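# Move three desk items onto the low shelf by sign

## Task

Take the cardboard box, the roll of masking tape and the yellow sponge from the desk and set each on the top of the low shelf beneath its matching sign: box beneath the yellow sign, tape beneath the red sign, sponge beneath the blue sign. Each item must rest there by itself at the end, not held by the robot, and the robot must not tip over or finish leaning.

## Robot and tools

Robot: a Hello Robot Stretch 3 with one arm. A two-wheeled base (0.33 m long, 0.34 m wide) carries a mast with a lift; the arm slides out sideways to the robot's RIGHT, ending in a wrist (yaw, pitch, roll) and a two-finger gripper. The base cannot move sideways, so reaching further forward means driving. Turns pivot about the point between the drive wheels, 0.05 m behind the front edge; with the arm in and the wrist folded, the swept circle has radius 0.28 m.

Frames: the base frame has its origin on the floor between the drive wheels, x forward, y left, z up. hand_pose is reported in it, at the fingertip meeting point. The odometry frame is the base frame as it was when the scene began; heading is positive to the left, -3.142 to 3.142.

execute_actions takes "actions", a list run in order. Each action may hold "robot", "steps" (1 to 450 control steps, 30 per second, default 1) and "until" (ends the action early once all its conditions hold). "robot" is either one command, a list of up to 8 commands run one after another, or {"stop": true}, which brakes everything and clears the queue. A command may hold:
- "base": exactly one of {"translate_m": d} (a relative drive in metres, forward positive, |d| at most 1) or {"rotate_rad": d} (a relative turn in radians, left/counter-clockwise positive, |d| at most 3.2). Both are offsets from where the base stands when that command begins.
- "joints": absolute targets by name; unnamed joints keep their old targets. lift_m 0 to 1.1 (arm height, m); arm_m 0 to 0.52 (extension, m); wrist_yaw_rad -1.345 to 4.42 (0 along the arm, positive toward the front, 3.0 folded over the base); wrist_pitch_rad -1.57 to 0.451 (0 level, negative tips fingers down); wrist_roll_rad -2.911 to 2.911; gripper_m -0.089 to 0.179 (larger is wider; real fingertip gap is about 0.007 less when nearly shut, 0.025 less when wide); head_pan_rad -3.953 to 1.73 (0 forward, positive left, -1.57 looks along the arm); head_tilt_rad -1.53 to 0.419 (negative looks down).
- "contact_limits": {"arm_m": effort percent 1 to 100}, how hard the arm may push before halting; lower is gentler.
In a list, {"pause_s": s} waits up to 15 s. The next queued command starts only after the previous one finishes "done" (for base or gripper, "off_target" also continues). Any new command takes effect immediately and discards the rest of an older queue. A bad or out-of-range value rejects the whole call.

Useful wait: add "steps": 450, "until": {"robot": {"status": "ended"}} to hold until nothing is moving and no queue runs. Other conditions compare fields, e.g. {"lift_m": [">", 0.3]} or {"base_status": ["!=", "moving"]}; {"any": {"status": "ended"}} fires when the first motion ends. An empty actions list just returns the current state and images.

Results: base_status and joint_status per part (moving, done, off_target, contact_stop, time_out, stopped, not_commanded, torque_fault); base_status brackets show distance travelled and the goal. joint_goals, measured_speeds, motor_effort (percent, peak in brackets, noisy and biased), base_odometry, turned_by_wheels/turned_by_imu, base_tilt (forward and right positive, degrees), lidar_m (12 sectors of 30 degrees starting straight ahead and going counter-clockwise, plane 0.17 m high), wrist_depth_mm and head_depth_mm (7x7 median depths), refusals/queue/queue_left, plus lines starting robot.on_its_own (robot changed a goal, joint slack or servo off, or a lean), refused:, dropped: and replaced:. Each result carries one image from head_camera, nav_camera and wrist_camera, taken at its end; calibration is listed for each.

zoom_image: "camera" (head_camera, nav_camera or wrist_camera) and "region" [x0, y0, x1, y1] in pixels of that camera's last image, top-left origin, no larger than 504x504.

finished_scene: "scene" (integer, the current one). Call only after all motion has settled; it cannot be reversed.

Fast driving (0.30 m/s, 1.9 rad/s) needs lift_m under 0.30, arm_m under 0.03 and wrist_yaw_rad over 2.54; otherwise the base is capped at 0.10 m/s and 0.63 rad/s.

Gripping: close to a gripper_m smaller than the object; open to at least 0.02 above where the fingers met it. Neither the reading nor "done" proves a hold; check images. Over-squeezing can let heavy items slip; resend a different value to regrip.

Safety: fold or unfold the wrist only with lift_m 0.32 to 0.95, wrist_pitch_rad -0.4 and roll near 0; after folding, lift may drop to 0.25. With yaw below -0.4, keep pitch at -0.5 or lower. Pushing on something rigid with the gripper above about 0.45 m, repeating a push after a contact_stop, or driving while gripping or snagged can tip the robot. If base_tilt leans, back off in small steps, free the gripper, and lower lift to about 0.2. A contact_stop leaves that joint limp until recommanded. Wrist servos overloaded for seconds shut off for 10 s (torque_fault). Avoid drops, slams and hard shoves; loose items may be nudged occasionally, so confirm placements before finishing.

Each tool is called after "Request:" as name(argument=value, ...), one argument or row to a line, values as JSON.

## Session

Request:
execute_actions(
  actions=[
    {"robot":{"joints":{"head_pan_rad":-1.3,"head_tilt_rad":-0.4}},"steps":200,"until":{"robot":{"status":"ended"}}},
  ],
)

Request:
execute_actions(
  actions=[
    {"robot":{"joints":{"head_pan_rad":-3.2}},"steps":200,"until":{"robot":{"status":"ended"}}},
  ],
)

Request:
execute_actions(
  actions=[
    {"robot":{"joints":{"head_pan_rad":0.8}},"steps":300,"until":{"robot":{"status":"ended"}}},
  ],
)

Scene clock: 1.23 s.
robot.base_odometry: x=+0.000 y=+0.000 heading=+0.000 (m, m, rad; robot's odometry frame)
robot.turned_by_wheels: +0.000 (rad since the last result)
robot.turned_by_imu: +0.000 (rad since the last result)
robot.base_tilt: forward=+0.0 right=+0.9 (deg)
robot.lidar_m: 1.72 1.61 1.61 1.21 1.17 1.05 1.28 2.12 2.16 2.15 2.86 2.70
robot.head_depth_mm: 2776 2827 2857 2620 2426 1849 1481 / 3171 3216 3313 3025 2379 1831 1487 / 3186 3427 3647 3481 2413 1823 1467 / 3105 3275 3406 3258 2350 1809 1465 / 2903 3158 3237 3224 2337 1797 1456 / 2823 3040 3191 3131 2321 1782 1456 / 2730 2892 3022 3191 2286 1778 1433
robot.base_status: not_commanded
robot.joint_positions: lift_m=+0.520 arm_m=+0.000 wrist_yaw_rad=+2.978 wrist_pitch_rad=-0.551 wrist_roll_rad=-0.010 gripper_m=+0.037 head_pan_rad=-1.293 head_tilt_rad=-0.395
robot.joint_goals: lift_m=+0.520 arm_m=+0.000 wrist_yaw_rad=+2.978 wrist_pitch_rad=-0.551 wrist_roll_rad=-0.010 gripper_m=+0.037 head_pan_rad=-1.300 head_tilt_rad=-0.400
robot.joint_status: lift_m=not_commanded arm_m=not_commanded wrist_yaw_rad=not_commanded wrist_pitch_rad=not_commanded wrist_roll_rad=not_commanded gripper_m=not_commanded head_pan_rad=done head_tilt_rad=done
robot.measured_speeds: translate_m=+0.000 rotate_rad=+0.000 lift_m=+0.000 arm_m=+0.000 wrist_yaw_rad=+0.000 wrist_pitch_rad=+0.000 wrist_roll_rad=+0.000 head_pan_rad=+0.000 head_tilt_rad=+0.000
robot: refusals=0 queue=done queue_left=0
robot.motor_effort: left_wheel=+0(0) right_wheel=+0(0) lift_m=+30(31) arm_m=+0(0) wrist_yaw_rad=+0(0) wrist_pitch_rad=+4(5) wrist_roll_rad=+0(0) gripper_m=+0(0) head_pan_rad=-5(51) head_tilt_rad=-2(28) (%)
robot.hand_pose: x=+0.0123 y=+0.0579 z=+0.5042 quat_wxyz=(+0.247, +0.690, +0.137, +0.666) (m; robot's base frame)
robot.wrist_depth_mm: - - - - - - - / - - - - - - - / - - - - - - - / 931 945 927 976 951 947 943 / 822 812 - 806 827 802 777 / 706 707 - 704 699 704 704 / 629 617 619 630 620 627 624
pictures: head_camera (sideways: a quarter turn clockwise sets it upright), nav_camera (sideways: a quarter turn counterclockwise sets it upright), wrist_camera
camera_calibration (this result's frames):
head_camera: T_world_to_cam=[[-0.156548, 0.356796, -0.920972, 1.21584], [0.947936, 0.316106, -0.0386681, 0.0494882], [0.277328, -0.879075, -0.387706, 0.453318], [0, 0, 0, 1]] pos_world=[0.0177078, -0.0509492, 1.29742]
nav_camera: T_world_to_cam=[[0.100094, -0.357497, 0.928535, -1.16275], [-0.96219, -0.272376, -0.00114597, 0.0640538], [0.25332, -0.893313, -0.371243, 0.444599], [0, 0, 0, 1]] pos_world=[0.0653906, -0.00106765, 1.24478]
wrist_camera: T_world_to_cam=[[0.985491, -0.169169, 0.0137693, -0.0123885], [-0.10102, -0.649808, -0.753355, 0.454234], [0.136392, 0.741034, -0.65747, 0.451204], [0, 0, 0, 1]] pos_world=[-0.00344509, -0.041288, 0.639024]
Images, in order (width x height): head_camera 896x504, nav_camera 672x504, wrist_camera 644x364.

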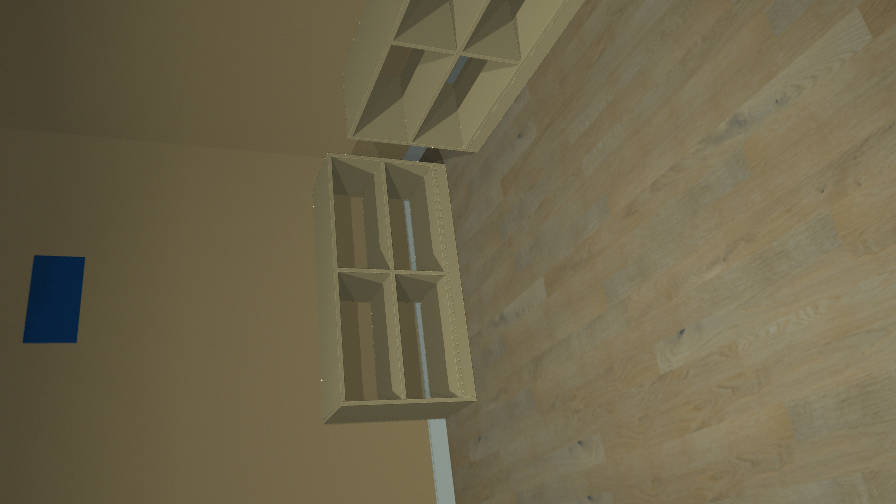

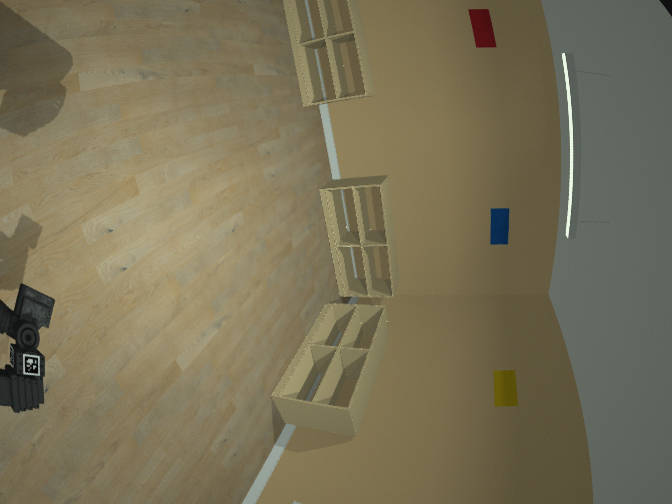

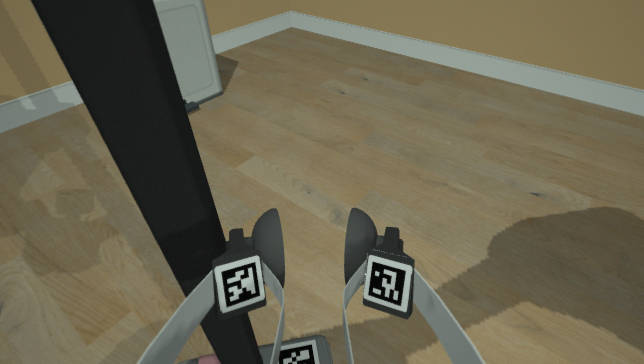

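Scene clock: 2.73 s.
robot.base_odometry: x=+0.000 y=+0.000 heading=+0.000 (m, m, rad; robot's odometry frame)
robot.turned_by_wheels: +0.000 (rad since the last result)
robot.turned_by_imu: +0.000 (rad since the last result)
robot.base_tilt: forward=+0.0 right=+1.0 (deg)
robot.lidar_m: 1.72 1.61 1.61 1.21 1.18 1.05 1.28 2.12 2.15 2.15 2.86 2.69
robot.head_depth_mm: 1421 1486 1575 1578 1071 859 1491 / 1531 1607 1694 1589 1085 1666 1473 / 1653 1778 1864 1560 1079 1795 1465 / 1811 1919 2049 1538 1165 1769 1448 / 2032 2138 2266 1523 2057 1740 1464 / 2178 2289 2447 1522 2090 1776 1451 / 2044 2138 2265 1838 2331 1786 1441
robot.base_status: not_commanded
robot.joint_positions: lift_m=+0.520 arm_m=+0.000 wrist_yaw_rad=+2.978 wrist_pitch_rad=-0.551 wrist_roll_rad=-0.010 gripper_m=+0.037 head_pan_rad=-3.193 head_tilt_rad=-0.395
robot.joint_goals: lift_m=+0.520 arm_m=+0.000 wrist_yaw_rad=+2.978 wrist_pitch_rad=-0.551 wrist_roll_rad=-0.010 gripper_m=+0.037 head_pan_rad=-3.200 head_tilt_rad=-0.400
robot.joint_status: lift_m=not_commanded arm_m=not_commanded wrist_yaw_rad=not_commanded wrist_pitch_rad=not_commanded wrist_roll_rad=not_commanded gripper_m=not_commanded head_pan_rad=done head_tilt_rad=done
robot.measured_speeds: translate_m=+0.000 rotate_rad=+0.000 lift_m=+0.000 arm_m=+0.000 wrist_yaw_rad=+0.000 wrist_pitch_rad=+0.000 wrist_roll_rad=+0.000 head_pan_rad=+0.000 head_tilt_rad=+0.000
robot: refusals=0 queue=done queue_left=0
robot.motor_effort: left_wheel=+0(0) right_wheel=+0(0) lift_m=+30(30) arm_m=+0(1) wrist_yaw_rad=+0(0) wrist_pitch_rad=+5(5) wrist_roll_rad=+0(0) gripper_m=+0(1) head_pan_rad=-4(50) head_tilt_rad=-2(2) (%)
robot.hand_pose: x=+0.0123 y=+0.0579 z=+0.5042 quat_wxyz=(+0.247, +0.690, +0.137, +0.666) (m; robot's base frame)
robot.wrist_depth_mm: - - - - - - - / - - - - - - - / - - - - - - - / 950 950 922 941 969 963 930 / 808 803 - 813 834 836 789 / 702 699 - 703 705 702 710 / 623 618 624 634 630 624 623
pictures: head_camera (sideways: a quarter turn clockwise sets it upright), nav_camera (sideways: a quarter turn counterclockwise sets it upright), wrist_camera
camera_calibration (this result's frames):
head_camera: T_world_to_cam=[[0.388498, 0.0327797, -0.920866, 1.21238], [-0.00731733, -0.999226, -0.0386561, 0.0552997], [-0.921421, 0.0217561, -0.387957, 0.460957], [0, 0, 0, 1]] pos_world=[-0.0458647, 0.00548693, 1.2974]
nav_camera: T_world_to_cam=[[-0.370911, 0.0208694, 0.928434, -1.15975], [0.0533181, 0.998577, -0.00114538, 0.0578585], [-0.927136, 0.0490775, -0.371496, 0.452129], [0, 0, 0, 1]] pos_world=[-0.0140628, -0.0557623, 1.24478]
wrist_camera: T_world_to_cam=[[0.985491, -0.169169, 0.0137693, -0.0123885], [-0.10102, -0.649808, -0.753355, 0.454235], [0.136392, 0.741034, -0.657469, 0.451204], [0, 0, 0, 1]] pos_world=[-0.00344506, -0.041288, 0.639024]
Images, in order (width x height): head_camera 896x504, nav_camera 672x504, wrist_camera 644x364.

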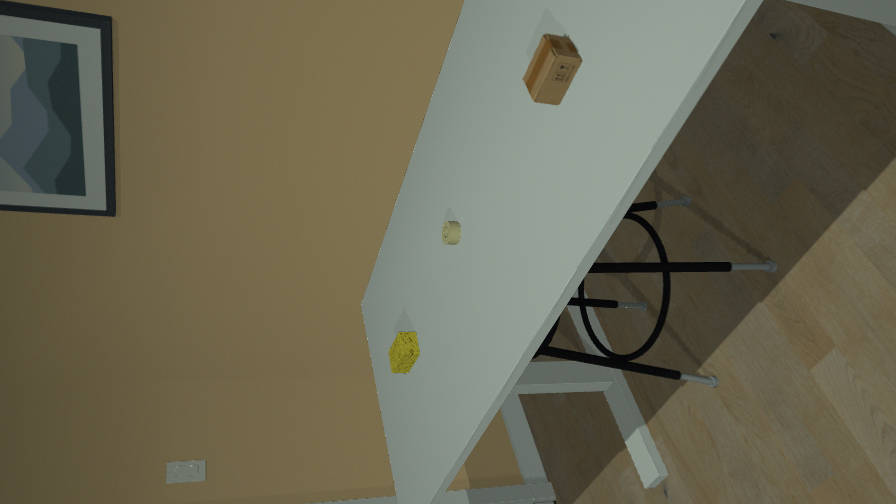

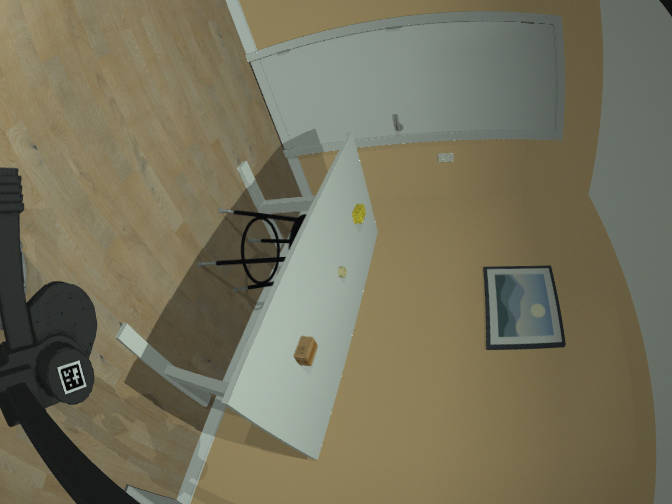

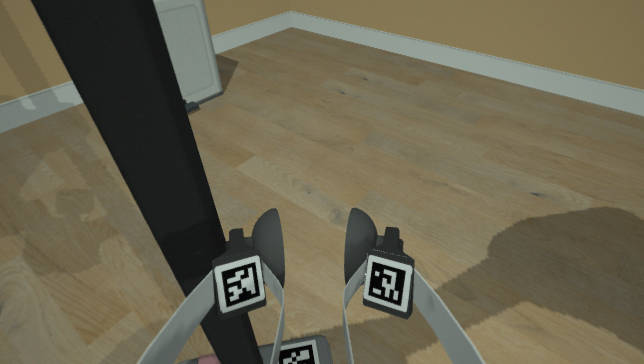

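Scene clock: 5.13 s.
robot.base_odometry: x=+0.000 y=+0.000 heading=+0.000 (m, m, rad; robot's odometry frame)
robot.turned_by_wheels: +0.000 (rad since the last result)
robot.turned_by_imu: +0.000 (rad since the last result)
robot.base_tilt: forward=+0.0 right=+0.8 (deg)
robot.lidar_m: 1.72 1.61 1.61 1.21 1.18 1.05 1.28 2.12 2.15 2.15 2.86 2.70
robot.head_depth_mm: 1346 1420 1519 1620 1736 1830 1493 / 1349 1432 1523 1628 1767 1836 1466 / 1355 1439 1535 1644 1780 1818 1462 / 1380 1464 1562 1678 1807 1792 1453 / 1380 1466 1566 1660 1814 1808 1446 / 1389 1478 1566 1695 1818 1777 1451 / 1402 1489 1597 1700 1835 1767 1433
robot.base_status: not_commanded
robot.joint_positions: lift_m=+0.520 arm_m=+0.000 wrist_yaw_rad=+2.978 wrist_pitch_rad=-0.551 wrist_roll_rad=-0.010 gripper_m=+0.037 head_pan_rad=+0.793 head_tilt_rad=-0.395
robot.joint_goals: lift_m=+0.520 arm_m=+0.000 wrist_yaw_rad=+2.978 wrist_pitch_rad=-0.551 wrist_roll_rad=-0.010 gripper_m=+0.037 head_pan_rad=+0.800 head_tilt_rad=-0.400
robot.joint_status: lift_m=not_commanded arm_m=not_commanded wrist_yaw_rad=not_commanded wrist_pitch_rad=not_commanded wrist_roll_rad=not_commanded gripper_m=not_commanded head_pan_rad=done head_tilt_rad=done
robot.measured_speeds: translate_m=+0.000 rotate_rad=+0.000 lift_m=+0.000 arm_m=+0.000 wrist_yaw_rad=+0.000 wrist_pitch_rad=+0.000 wrist_roll_rad=+0.000 head_pan_rad=+0.000 head_tilt_rad=+0.000
robot: refusals=0 queue=done queue_left=0
robot.motor_effort: left_wheel=+0(0) right_wheel=+0(0) lift_m=+30(30) arm_m=+0(1) wrist_yaw_rad=+0(0) wrist_pitch_rad=+4(4) wrist_roll_rad=+1(0) gripper_m=+0(0) head_pan_rad=+5(49) head_tilt_rad=-2(2) (%)
robot.hand_pose: x=+0.0123 y=+0.0579 z=+0.5042 quat_wxyz=(+0.247, +0.690, +0.137, +0.666) (m; robot's base frame)
robot.wrist_depth_mm: - - - - - - - / - - - - - - - / - - - - - - - / 942 935 951 954 942 961 936 / 811 814 - 809 834 802 830 / 702 712 - 705 712 689 720 / 623 611 616 636 620 617 620
pictures: head_camera (sideways: a quarter turn clockwise sets it upright), nav_camera (sideways: a quarter turn counterclockwise sets it upright), wrist_camera
camera_calibration (this result's frames):
head_camera: T_world_to_cam=[[-0.233673, -0.312093, -0.920867, 1.21617], [-0.741822, 0.669482, -0.0386561, 0.0597802], [0.628568, 0.674086, -0.387957, 0.451502], [0, 0, 0, 1]] pos_world=[0.0447322, 0.0351851, 1.2974]
nav_camera: T_world_to_cam=[[0.262076, 0.2633, 0.928434, -1.16361], [0.710768, -0.703425, -0.00114538, 0.053848], [0.652782, 0.660201, -0.371496, 0.442492], [0, 0, 0, 1]] pos_world=[-0.0221703, 0.0521225, 1.24478]
wrist_camera: T_world_to_cam=[[0.985491, -0.169169, 0.0137695, -0.0123886], [-0.10102, -0.649808, -0.753355, 0.454234], [0.136392, 0.741034, -0.65747, 0.451204], [0, 0, 0, 1]] pos_world=[-0.00344508, -0.041288, 0.639024]
Images, in order (width x height): head_camera 896x504, nav_camera 672x504, wrist_camera 644x364.

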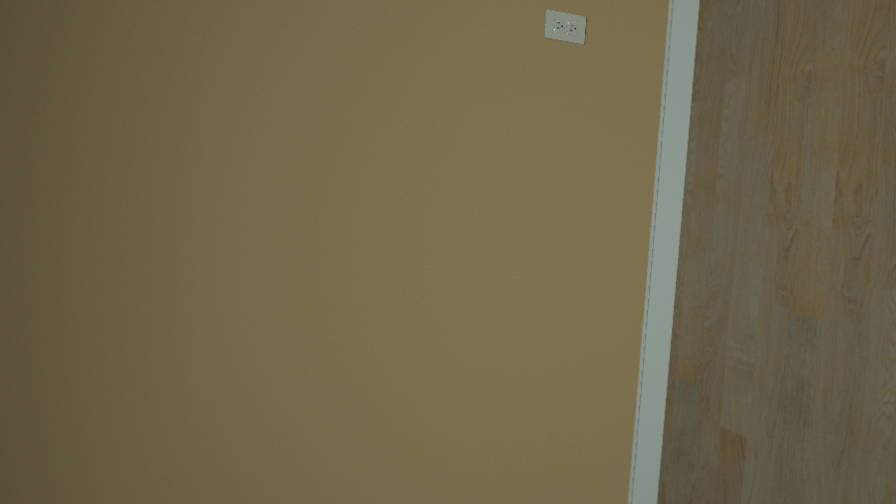

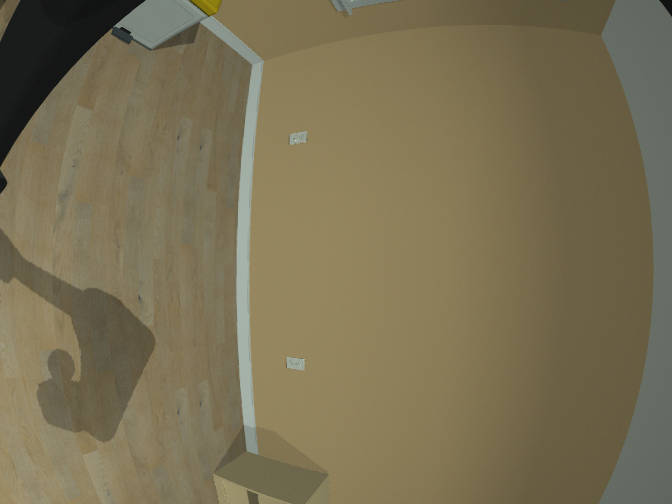

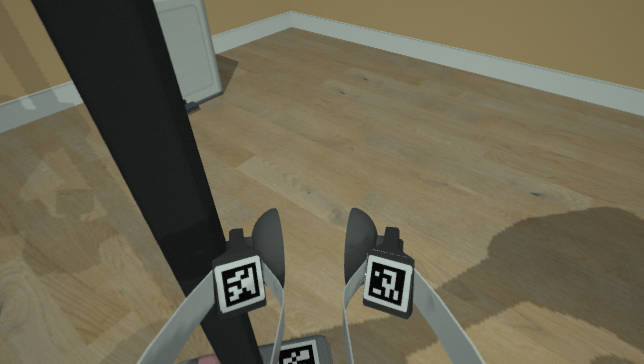

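Request:
execute_actions(
  actions=[
    {"robot":[{"joints":{"wrist_pitch_rad":-0.4,"lift_m":0.28,"head_pan_rad":-1.57,"head_tilt_rad":-0.6}},{"base":{"rotate_rad":-2.69}},{"base":{"translate_m":0.45},"joints":{"lift_m":0.92}},{"base":{"rotate_rad":0.3},"joints":{"wrist_yaw_rad":0,"wrist_pitch_rad":-0.55,"gripper_m":0.179,"arm_m":0.1}}],"steps":450,"until":{"robot":{"status":"ended"}}},
  ],
)

Scene clock: 24.80 s.
robot.base_odometry: x=-0.405 y=-0.196 heading=-2.390 (m, m, rad; robot's odometry frame)
robot.turned_by_wheels: -2.390 (rad since the last result)
robot.turned_by_imu: -2.370 (rad since the last result)
robot.base_tilt: forward=+0.0 right=+1.1 (deg)
robot.lidar_m: 1.68 1.80 2.37 2.98 2.54 2.09 2.04 1.32 1.24 0.90 0.92 1.43
robot.head_depth_mm: 1142 1244 1383 1509 - - 1254 / 1152 1263 1359 1138 - - 1251 / 1154 1269 1353 1046 - - 1245 / 1164 1278 1362 1059 800 - 1258 / 1176 1291 1356 1028 834 1495 1270 / 1177 1293 1364 1020 800 1491 1260 / 1189 1302 1381 1011 820 1483 1256
robot.base_status: done (rotate_rad +0.2999 of +0.3000)
robot.joint_positions: lift_m=+0.920 arm_m=+0.100 wrist_yaw_rad=+0.002 wrist_pitch_rad=-0.561 wrist_roll_rad=-0.010 gripper_m=+0.179 head_pan_rad=-1.563 head_tilt_rad=-0.593
robot.joint_goals: lift_m=+0.920 arm_m=+0.100 wrist_yaw_rad=+0.000 wrist_pitch_rad=-0.550 wrist_roll_rad=-0.010 gripper_m=+0.179 head_pan_rad=-1.570 head_tilt_rad=-0.600
robot.joint_status: lift_m=done arm_m=done wrist_yaw_rad=done wrist_pitch_rad=done wrist_roll_rad=not_commanded gripper_m=done head_pan_rad=done head_tilt_rad=done
robot.measured_speeds: translate_m=+0.000 rotate_rad=+0.000 lift_m=+0.000 arm_m=+0.000 wrist_yaw_rad=+0.000 wrist_pitch_rad=+0.000 wrist_roll_rad=+0.000 head_pan_rad=+0.000 head_tilt_rad=+0.000
robot: refusals=0 queue=done queue_left=0
robot.motor_effort: left_wheel=-2(12) right_wheel=+2(6) lift_m=+38(39) arm_m=+3(2) wrist_yaw_rad=-1(3) wrist_pitch_rad=+4(9) wrist_roll_rad=+0(0) gripper_m=-1(84) head_pan_rad=-4(50) head_tilt_rad=-3(23) (%)
robot.hand_pose: x=-0.0211 y=-0.4488 z=+0.9016 quat_wxyz=(+0.683, +0.198, -0.676, -0.194) (m; robot's base frame)
robot.wrist_depth_mm: 921 921 922 941 920 955 955 / 729 716 714 718 733 - - / 574 571 541 537 566 - - / 471 471 471 475 470 - 923 / 397 398 398 401 403 413 967 / 843 - - - - - - / 948 - - - - - 967
pictures: head_camera (sideways: a quarter turn clockwise sets it upright), nav_camera (sideways: a quarter turn counterclockwise sets it upright), wrist_camera
camera_calibration (this result's frames):
head_camera: T_world_to_cam=[[-0.0568363, 0.559516, -0.826868, 1.09249], [0.997882, 0.0580901, -0.0292834, 0.0369569], [0.0316484, -0.826781, -0.561633, 0.681128], [0, 0, 0, 1]] pos_world=[0.00365787, -0.0502699, 1.28697]
nav_camera: T_world_to_cam=[[0.00226091, -0.546888, 0.837203, -1.04302], [-0.999986, -0.00519892, -0.000695586, 0.0636978], [0.00473296, -0.83719, -0.546892, 0.674672], [0, 0, 0, 1]] pos_world=[0.0628619, -0.00525674, 1.24224]
wrist_camera: T_world_to_cam=[[-0.999897, 0.00387884, 0.0138339, -0.0349247], [-0.00774453, 0.665494, -0.746363, 1.00695], [-0.0121014, -0.746393, -0.665396, 0.429048], [0, 0, 0, 1]] pos_world=[-0.0219307, -0.349746, 1.03752]
Images, in order (width x height): head_camera 896x504, nav_camera 672x504, wrist_camera 644x364.

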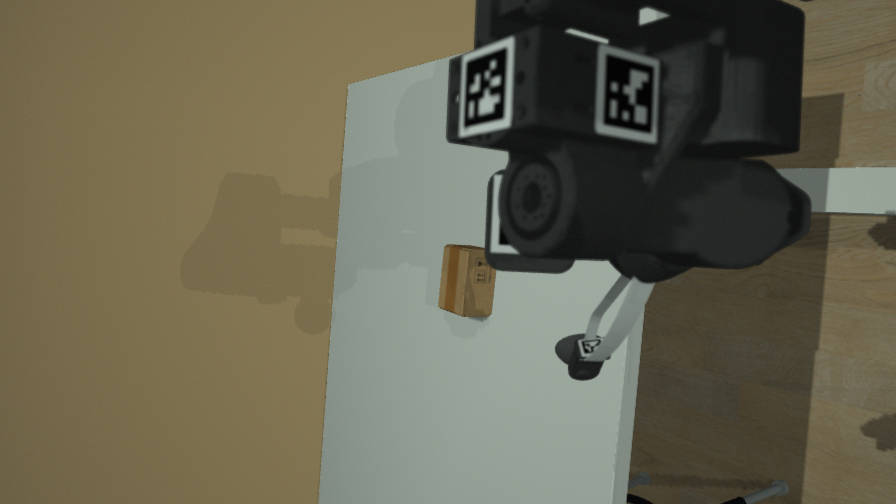

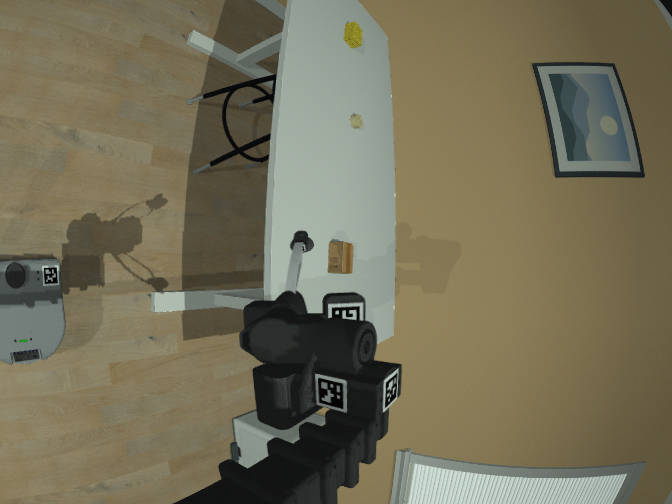

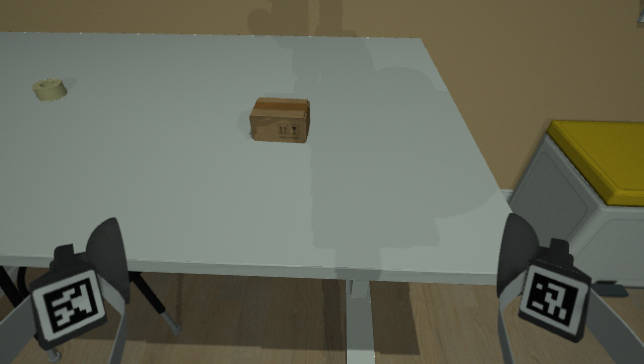

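Request:
execute_actions(
  actions=[
    {"robot":[{"joints":{"arm_m":0.40,"lift_m":0.79},"base":{"translate_m":0.061}},{"joints":{"lift_m":0.762}},{"joints":{"arm_m":0.5}}],"steps":450,"until":{"robot":{"status":"ended"}}},
  ],
)

Request:
execute_actions(
  actions=[
    {"robot":[{"joints":{"gripper_m":0.05}},{"pause_s":0.5},{"joints":{"lift_m":0.86,"head_pan_rad":0.9,"head_tilt_rad":-0.4}},{"joints":{"arm_m":0}}],"steps":450,"until":{"robot":{"status":"ended"}}},
  ],
)

Scene clock: 39.97 s.
robot.base_odometry: x=-0.449 y=-0.238 heading=-2.390 (m, m, rad; robot's odometry frame)
robot.turned_by_wheels: +0.000 (rad since the last result)
robot.turned_by_imu: +0.001 (rad since the last result)
robot.base_tilt: forward=+0.1 right=+0.9 (deg)
robot.lidar_m: 1.62 1.74 1.86 3.02 2.57 2.15 2.10 1.32 0.92 0.91 0.90 1.39
robot.head_depth_mm: 1144 1254 1368 1059 827 1486 - / 1145 1266 1361 1105 - 1446 1257 / 1160 1272 1377 - 818 1403 1271 / 1167 1273 1351 1057 809 1499 1270 / 1172 1291 1368 1029 809 1495 1274 / 1179 1294 1370 1018 800 1495 1258 / 1200 1303 1381 1009 822 1440 1256
robot.base_status: done (translate_m +0.0610 of +0.0610)
robot.joint_positions: lift_m=+0.762 arm_m=+0.500 wrist_yaw_rad=+0.001 wrist_pitch_rad=-0.562 wrist_roll_rad=-0.010 gripper_m=+0.179 head_pan_rad=-1.563 head_tilt_rad=-0.593
robot.joint_goals: lift_m=+0.762 arm_m=+0.500 wrist_yaw_rad=+0.000 wrist_pitch_rad=-0.550 wrist_roll_rad=-0.010 gripper_m=+0.179 head_pan_rad=-1.570 head_tilt_rad=-0.600
robot.joint_status: lift_m=done arm_m=done wrist_yaw_rad=done wrist_pitch_rad=done wrist_roll_rad=not_commanded gripper_m=done head_pan_rad=done head_tilt_rad=done
robot.measured_speeds: translate_m=+0.000 rotate_rad=+0.000 lift_m=+0.000 arm_m=+0.000 wrist_yaw_rad=+0.000 wrist_pitch_rad=+0.000 wrist_roll_rad=+0.000 head_pan_rad=+0.000 head_tilt_rad=+0.000
robot: refusals=0 queue=done queue_left=0
robot.motor_effort: left_wheel=-2(3) right_wheel=+3(7) lift_m=+22(39) arm_m=+3(4) wrist_yaw_rad=+0(2) wrist_pitch_rad=+4(4) wrist_roll_rad=+0(0) gripper_m=+1(0) head_pan_rad=-3(4) head_tilt_rad=-3(3) (%)
robot.hand_pose: x=-0.0214 y=-0.8486 z=+0.7441 quat_wxyz=(+0.683, +0.198, -0.676, -0.195) (m; robot's base frame)
robot.wrist_depth_mm: 495 490 490 490 491 494 582 / 361 357 361 361 360 361 364 / 283 281 285 285 286 286 285 / 234 235 233 236 235 235 236 / 200 199 145 137 141 206 201 / - 173 122 119 119 174 174 / - 154 134 122 117 154 151
pictures: head_camera (sideways: a quarter turn clockwise sets it upright), nav_camera (sideways: a quarter turn counterclockwise sets it upright), wrist_camera
camera_calibration (this result's frames):
head_camera: T_world_to_cam=[[-0.0568362, 0.559517, -0.826868, 1.09249], [0.997882, 0.05809, -0.0292834, 0.0369569], [0.0316483, -0.826781, -0.561633, 0.681128], [0, 0, 0, 1]] pos_world=[0.00365787, -0.0502698, 1.28697]
nav_camera: T_world_to_cam=[[0.00226085, -0.546888, 0.837203, -1.04302], [-0.999986, -0.0051988, -0.000695586, 0.0636978], [0.00473286, -0.83719, -0.546892, 0.674672], [0, 0, 0, 1]] pos_world=[0.0628619, -0.00525674, 1.24224]
wrist_camera: T_world_to_cam=[[-0.999891, 0.005136, 0.01384, -0.0303915], [-0.00689921, 0.666256, -0.745691, 1.15561], [-0.0130508, -0.745705, -0.666148, 0.0269009], [0, 0, 0, 1]] pos_world=[-0.0220643, -0.749713, 0.880065]
Images, in order (width x height): head_camera 896x504, nav_camera 672x504, wrist_camera 644x364.

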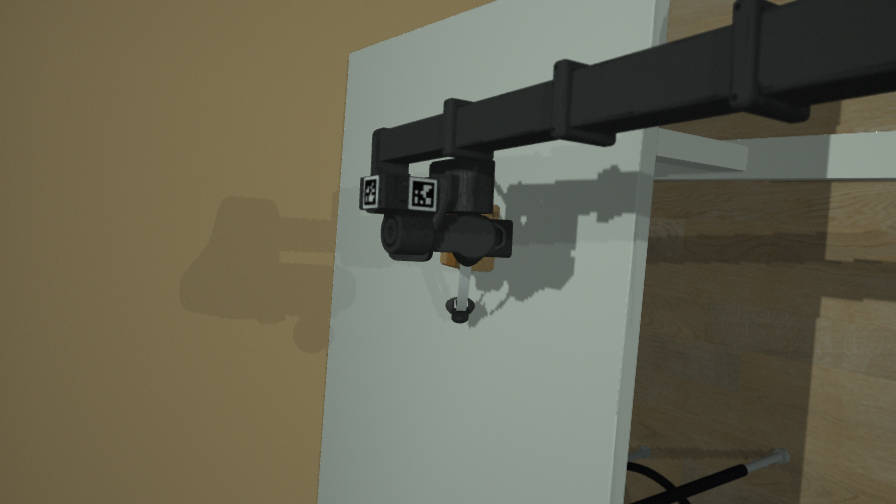

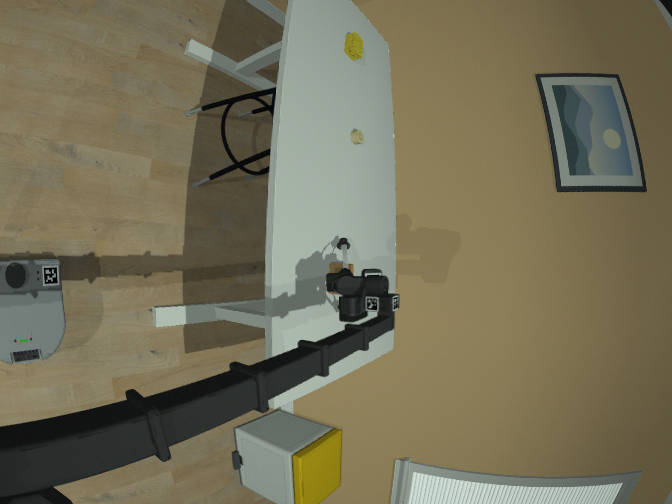

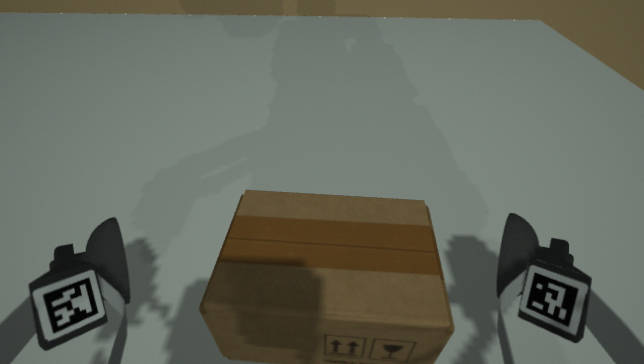

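Scene clock: 48.57 s.
robot.base_odometry: x=-0.449 y=-0.238 heading=-2.390 (m, m, rad; robot's odometry frame)
robot.turned_by_wheels: +0.000 (rad since the last result)
robot.turned_by_imu: +0.001 (rad since the last result)
robot.base_tilt: forward=+0.0 right=+1.0 (deg)
robot.lidar_m: 1.62 1.74 1.86 2.98 2.57 2.15 2.10 1.33 0.92 0.91 0.90 1.39
robot.head_depth_mm: 1763 1818 1898 1988 2084 1807 1458 / 1911 2010 2095 2147 2197 1795 1456 / 2135 2255 2360 2052 2119 1798 1440 / 2413 2525 2624 2429 2284 1779 1436 / 2765 2954 2910 2681 2297 1769 1440 / 3091 3282 3353 2972 2306 1754 1431 / 2983 3141 3281 3144 2278 1750 1415
robot.base_status: done (translate_m +0.0610 of +0.0610)
robot.joint_positions: lift_m=+0.860 arm_m=+0.000 wrist_yaw_rad=+0.000 wrist_pitch_rad=-0.570 wrist_roll_rad=-0.011 gripper_m=+0.063 head_pan_rad=+0.893 head_tilt_rad=-0.409
robot.joint_goals: lift_m=+0.860 arm_m=+0.000 wrist_yaw_rad=+0.000 wrist_pitch_rad=-0.550 wrist_roll_rad=-0.011 gripper_m=+0.062 head_pan_rad=+0.900 head_tilt_rad=-0.400
robot.joint_status: lift_m=done arm_m=done wrist_yaw_rad=done wrist_pitch_rad=done wrist_roll_rad=not_commanded gripper_m=done head_pan_rad=done head_tilt_rad=done
robot.measured_speeds: translate_m=+0.000 rotate_rad=+0.000 lift_m=+0.000 arm_m=+0.000 wrist_yaw_rad=+0.000 wrist_pitch_rad=+0.000 wrist_roll_rad=+0.000 head_pan_rad=+0.000 head_tilt_rad=+0.000
robot: refusals=0 queue=done queue_left=0
robot.on_its_own: gripper_m is held at +0.062, not at your +0.050, by its stall guard, which is not easing now
robot.motor_effort: left_wheel=-3(3) right_wheel=+2(3) lift_m=+38(41) arm_m=-3(1) wrist_yaw_rad=+0(1) wrist_pitch_rad=+7(7) wrist_roll_rad=+1(1) gripper_m=-18(97) head_pan_rad=+4(51) head_tilt_rad=+5(24) (%)
robot.hand_pose: x=-0.0215 y=-0.3482 z=+0.8398 quat_wxyz=(+0.683, +0.200, -0.674, -0.198) (m; robot's base frame)
robot.wrist_depth_mm: 765 783 781 771 783 - - / 567 576 569 575 578 - - / 450 451 456 459 460 454 - / - - - - 909 409 963 / - - - 157 959 - - / - - 122 124 126 - - / 922 919 126 120 117 923 941
pictures: head_camera (sideways: a quarter turn clockwise sets it upright), nav_camera (sideways: a quarter turn counterclockwise sets it upright), wrist_camera
camera_calibration (this result's frames):
head_camera: T_world_to_cam=[[-0.20914, -0.343633, -0.91552, 1.20904], [-0.805369, 0.591551, -0.038056, 0.0593859], [0.554654, 0.729373, -0.400468, 0.468234], [0, 0, 0, 1]] pos_world=[0.0409793, 0.0388199, 1.29668]
nav_camera: T_world_to_cam=[[0.242345, 0.298005, 0.923288, -1.15677], [0.777528, -0.628848, -0.00111569, 0.0534021], [0.580275, 0.718153, -0.384106, 0.459343], [0, 0, 0, 1]] pos_world=[-0.0277289, 0.0484277, 1.24453]
wrist_camera: T_world_to_cam=[[-0.999872, 0.00498581, 0.0152197, -0.035663], [-0.00792086, 0.672001, -0.740508, 0.891208], [-0.0139197, -0.740534, -0.671875, 0.470433], [0, 0, 0, 1]] pos_world=[-0.022051, -0.250343, 0.976562]
Images, in order (width x height): head_camera 896x504, nav_camera 672x504, wrist_camera 644x364.

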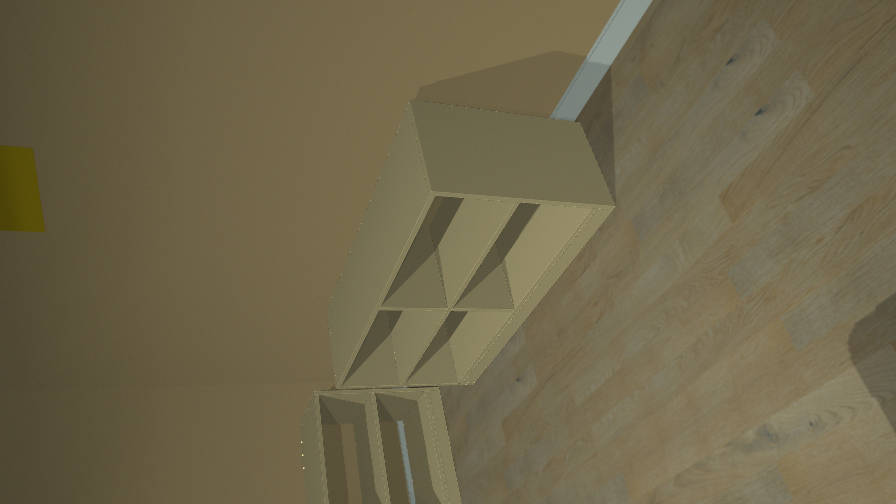

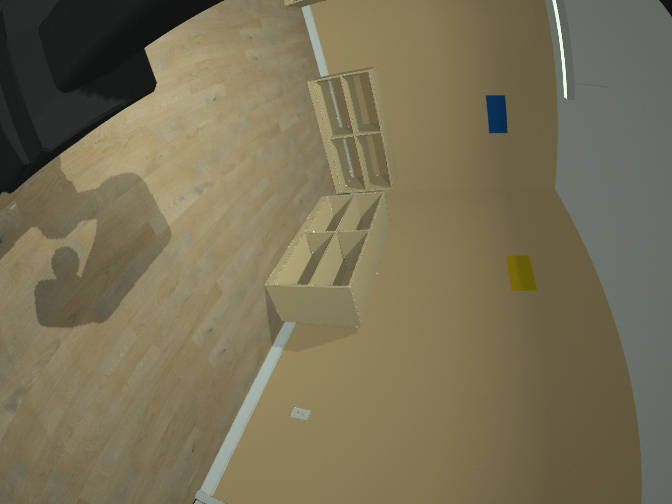

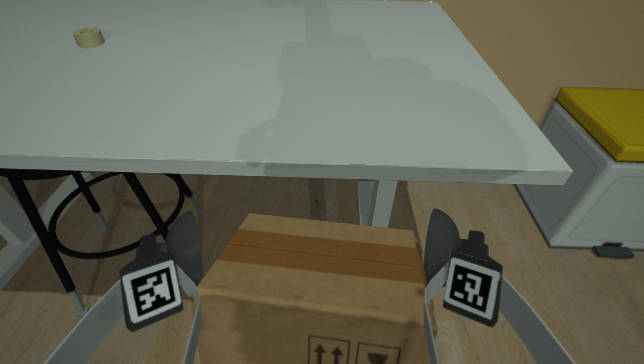

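Request:
execute_actions(
  actions=[
    {"robot":[{"joints":{"wrist_yaw_rad":2.57,"wrist_pitch_rad":-0.4,"head_pan_rad":-1.57,"head_tilt_rad":-0.6},"base":{"rotate_rad":1.21}},{"joints":{"lift_m":0.29},"base":{"translate_m":0.5}}],"steps":450,"until":{"robot":{"status":"ended"}}},
  ],
)

Request:
execute_actions(
  actions=[
    {"robot":[{"base":{"translate_m":0.5}},{"base":{"translate_m":0.92}},{"base":{"rotate_rad":0.36},"joints":{"lift_m":0.8}},{"joints":{"wrist_yaw_rad":0,"wrist_pitch_rad":-0.55}}],"steps":450,"until":{"robot":{"status":"ended"}}},
    {"steps":450,"until":{"robot":{"status":"ended"}}},
  ],
)

Scene clock: 64.53 s.
robot.base_odometry: x=-0.259 y=-0.700 heading=-1.180 (m, m, rad; robot's odometry frame)
robot.turned_by_wheels: +1.210 (rad since the last result)
robot.turned_by_imu: +1.206 (rad since the last result)
robot.base_tilt: forward=+0.0 right=+1.0 (deg)
robot.lidar_m: 2.36 2.49 2.36 2.06 2.26 1.75 1.40 1.29 1.65 1.50 1.50 1.41
robot.head_depth_mm: 1429 1580 1773 2014 1877 1513 1293 / 1381 1531 1714 1927 1842 1506 1280 / 1348 1496 1647 1867 1832 1511 1281 / 1307 1446 1609 1802 1828 1492 1269 / 1294 1403 1555 1741 1817 1487 1271 / 1254 1373 1522 1691 1784 1481 1265 / 1226 1338 1464 1622 1741 1473 1254
robot.base_status: done (translate_m +0.5000 of +0.5000)
robot.joint_positions: lift_m=+0.290 arm_m=+0.000 wrist_yaw_rad=+2.568 wrist_pitch_rad=-0.430 wrist_roll_rad=-0.011 gripper_m=+0.062 head_pan_rad=-1.563 head_tilt_rad=-0.593
robot.joint_goals: lift_m=+0.290 arm_m=+0.000 wrist_yaw_rad=+2.570 wrist_pitch_rad=-0.400 wrist_roll_rad=-0.011 gripper_m=+0.062 head_pan_rad=-1.570 head_tilt_rad=-0.600
robot.joint_status: lift_m=done arm_m=done wrist_yaw_rad=done wrist_pitch_rad=done wrist_roll_rad=not_commanded gripper_m=done head_pan_rad=done head_tilt_rad=done
robot.measured_speeds: translate_m=+0.000 rotate_rad=+0.000 lift_m=+0.000 arm_m=+0.000 wrist_yaw_rad=+0.000 wrist_pitch_rad=+0.000 wrist_roll_rad=+0.000 head_pan_rad=+0.000 head_tilt_rad=+0.000
robot: refusals=0 queue=done queue_left=0
robot.on_its_own: gripper_m is held at +0.062, not at your +0.050, by its stall guard, which is not easing now
robot.motor_effort: left_wheel=-2(9) right_wheel=+2(7) lift_m=+24(38) arm_m=-3(3) wrist_yaw_rad=+1(4) wrist_pitch_rad=+11(12) wrist_roll_rad=+1(1) gripper_m=-19(20) head_pan_rad=-3(49) head_tilt_rad=-3(18) (%)
robot.hand_pose: x=+0.0996 y=+0.0418 z=+0.3002 quat_wxyz=(+0.341, +0.702, -0.048, +0.624) (m; robot's base frame)
robot.wrist_depth_mm: - - - - - - - / - - - - - - - / 943 969 946 950 938 967 932 / 728 723 739 732 732 730 734 / 606 607 564 165 616 598 595 / 508 519 124 126 130 525 495 / 447 - 124 118 114 426 435
pictures: head_camera (sideways: a quarter turn clockwise sets it upright), nav_camera (sideways: a quarter turn counterclockwise sets it upright), wrist_camera
camera_calibration (this result's frames):
head_camera: T_world_to_cam=[[-0.0569883, 0.559093, -0.827144, 1.09285], [0.997866, 0.0583525, -0.0293083, 0.0369895], [0.0318799, -0.827049, -0.561226, 0.680596], [0, 0, 0, 1]] pos_world=[0.00367187, -0.0502779, 1.287]
nav_camera: T_world_to_cam=[[0.00240939, -0.546475, 0.837472, -1.04337], [-0.999985, -0.00547666, -0.000696746, 0.0636993], [0.0049673, -0.837458, -0.54648, 0.674134], [0, 0, 0, 1]] pos_world=[0.0628636, -0.00527037, 1.24224]
wrist_camera: T_world_to_cam=[[0.836121, -0.548358, 0.0143118, -0.0677905], [-0.298457, -0.47666, -0.826873, 0.333423], [0.460244, 0.687095, -0.562206, 0.258563], [0, 0, 0, 1]] pos_world=[0.0371911, -0.0559018, 0.422034]
Images, in order (width x height): head_camera 896x504, nav_camera 672x504, wrist_camera 644x364.

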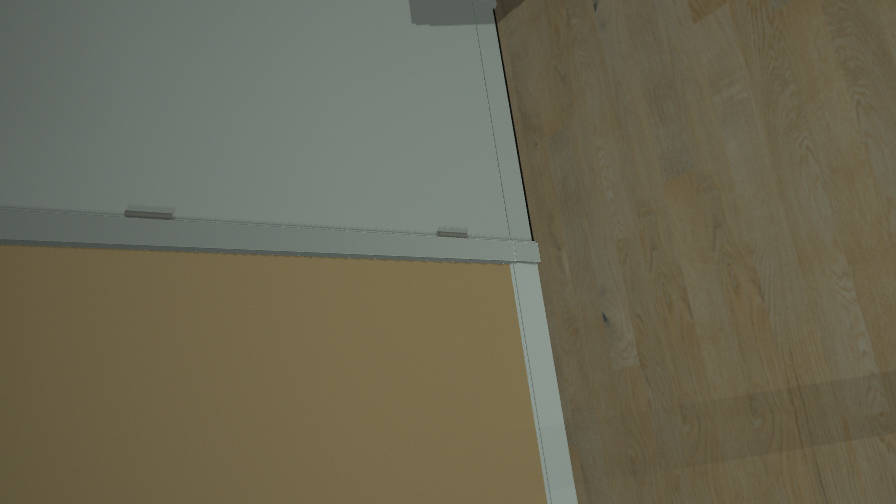

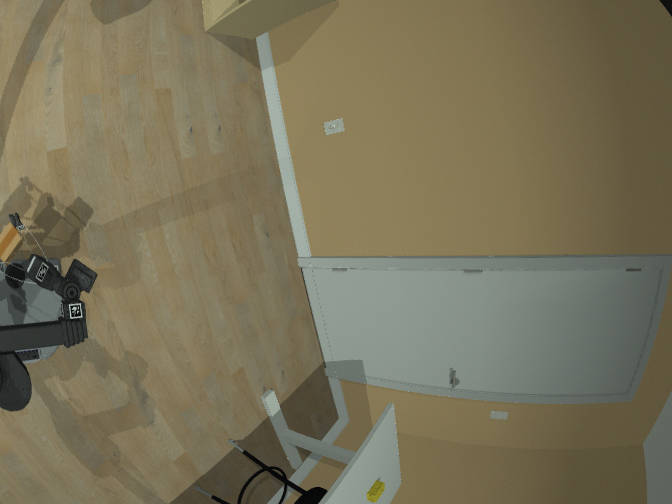

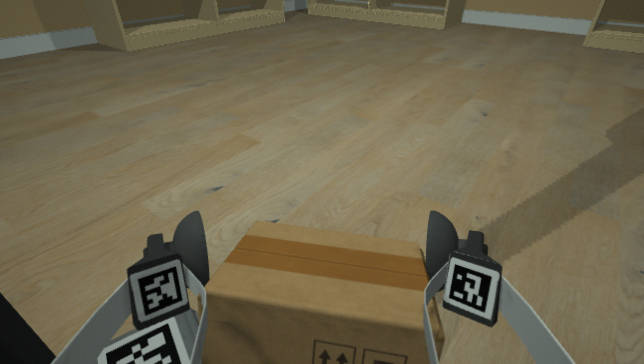

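Scene clock: 80.43 s.
robot.base_odometry: x=+0.282 y=-2.013 heading=-0.820 (m, m, rad; robot's odometry frame)
robot.turned_by_wheels: +0.360 (rad since the last result)
robot.turned_by_imu: +0.360 (rad since the last result)
robot.base_tilt: forward=-0.1 right=+1.0 (deg)
robot.lidar_m: 1.16 1.21 2.14 2.30 2.83 2.81 2.53 1.44 0.78 0.67 1.02 0.99
robot.head_depth_mm: 874 958 1062 1157 977 1092 1179 / 883 963 1069 1154 977 1084 1183 / 889 971 1070 1159 971 1077 1166 / 889 975 1081 1162 967 1098 - / 898 983 1084 1174 964 1071 1175 / 905 985 1097 1176 961 1060 1200 / 906 993 1099 1174 951 1114 1208
robot.base_status: done (rotate_rad +0.3599 of +0.3600)
robot.joint_positions: lift_m=+0.800 arm_m=+0.000 wrist_yaw_rad=+0.002 wrist_pitch_rad=-0.568 wrist_roll_rad=-0.011 gripper_m=+0.062 head_pan_rad=-1.563 head_tilt_rad=-0.593
robot.joint_goals: lift_m=+0.800 arm_m=+0.000 wrist_yaw_rad=+0.000 wrist_pitch_rad=-0.550 wrist_roll_rad=-0.011 gripper_m=+0.062 head_pan_rad=-1.570 head_tilt_rad=-0.600
robot.joint_status: lift_m=done arm_m=done wrist_yaw_rad=done wrist_pitch_rad=done wrist_roll_rad=not_commanded gripper_m=done head_pan_rad=done head_tilt_rad=done
robot.measured_speeds: translate_m=+0.000 rotate_rad=+0.000 lift_m=+0.000 arm_m=+0.000 wrist_yaw_rad=+0.000 wrist_pitch_rad=+0.000 wrist_roll_rad=+0.000 head_pan_rad=+0.000 head_tilt_rad=+0.000
robot: refusals=0 queue=done queue_left=0
robot.on_its_own: gripper_m is held at +0.062, not at your +0.050, by its stall guard, which is not easing now
robot.motor_effort: left_wheel=-3(10) right_wheel=+2(9) lift_m=+38(40) arm_m=-3(4) wrist_yaw_rad=-1(1) wrist_pitch_rad=+7(13) wrist_roll_rad=+1(1) gripper_m=-18(19) head_pan_rad=-3(4) head_tilt_rad=-3(3) (%)
robot.hand_pose: x=-0.0211 y=-0.3484 z=+0.7801 quat_wxyz=(+0.683, +0.200, -0.674, -0.197) (m; robot's base frame)
robot.wrist_depth_mm: 784 782 750 757 763 749 734 / 682 682 682 700 686 695 822 / 536 534 540 538 537 547 909 / 819 847 798 790 805 700 - / 700 718 633 164 719 702 - / 866 923 124 126 130 949 - / 878 869 125 118 114 872 885
pictures: head_camera (sideways: a quarter turn clockwise sets it upright), nav_camera (sideways: a quarter turn counterclockwise sets it upright), wrist_camera
camera_calibration (this result's frames):
head_camera: T_world_to_cam=[[-0.0569356, 0.559516, -0.826862, 1.09248], [0.997871, 0.0582675, -0.0292828, 0.0369562], [0.031795, -0.826769, -0.561642, 0.681139], [0, 0, 0, 1]] pos_world=[0.00366679, -0.0502701, 1.28697]
nav_camera: T_world_to_cam=[[0.00235799, -0.546897, 0.837197, -1.04302], [-0.999985, -0.00537629, -0.000695559, 0.0636978], [0.00488141, -0.837183, -0.546902, 0.674683], [0, 0, 0, 1]] pos_world=[0.0628628, -0.00524598, 1.24224]
wrist_camera: T_world_to_cam=[[-0.999881, 0.00295833, 0.0151551, -0.0349861], [-0.00925217, 0.670993, -0.741406, 0.847423], [-0.0123623, -0.741458, -0.670885, 0.42912], [0, 0, 0, 1]] pos_world=[-0.0218365, -0.250336, 0.916706]
Images, in order (width x height): head_camera 896x504, nav_camera 672x504, wrist_camera 644x364.

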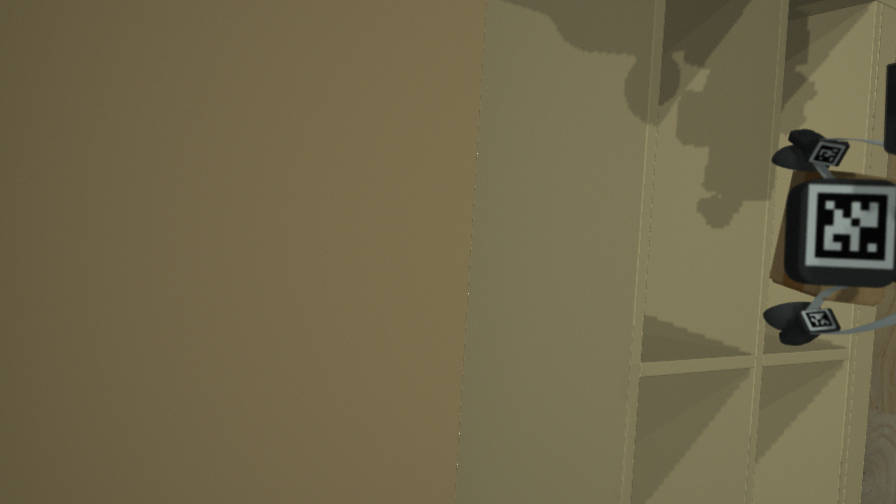

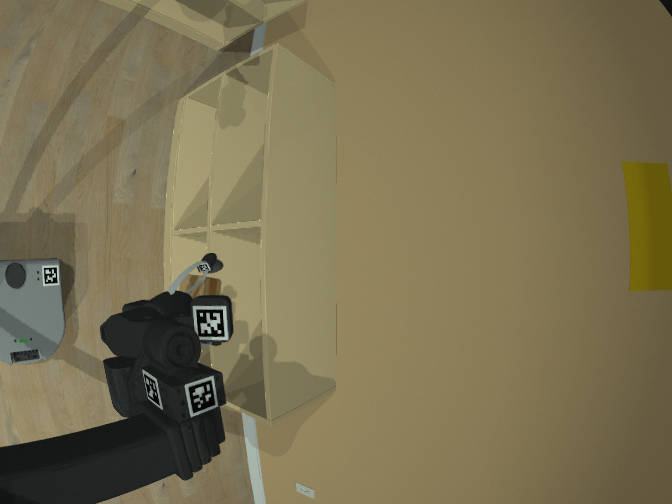

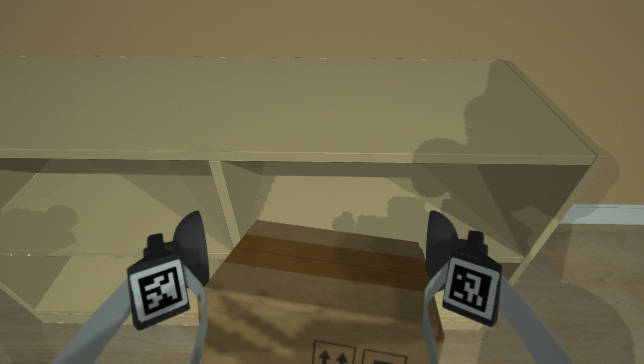

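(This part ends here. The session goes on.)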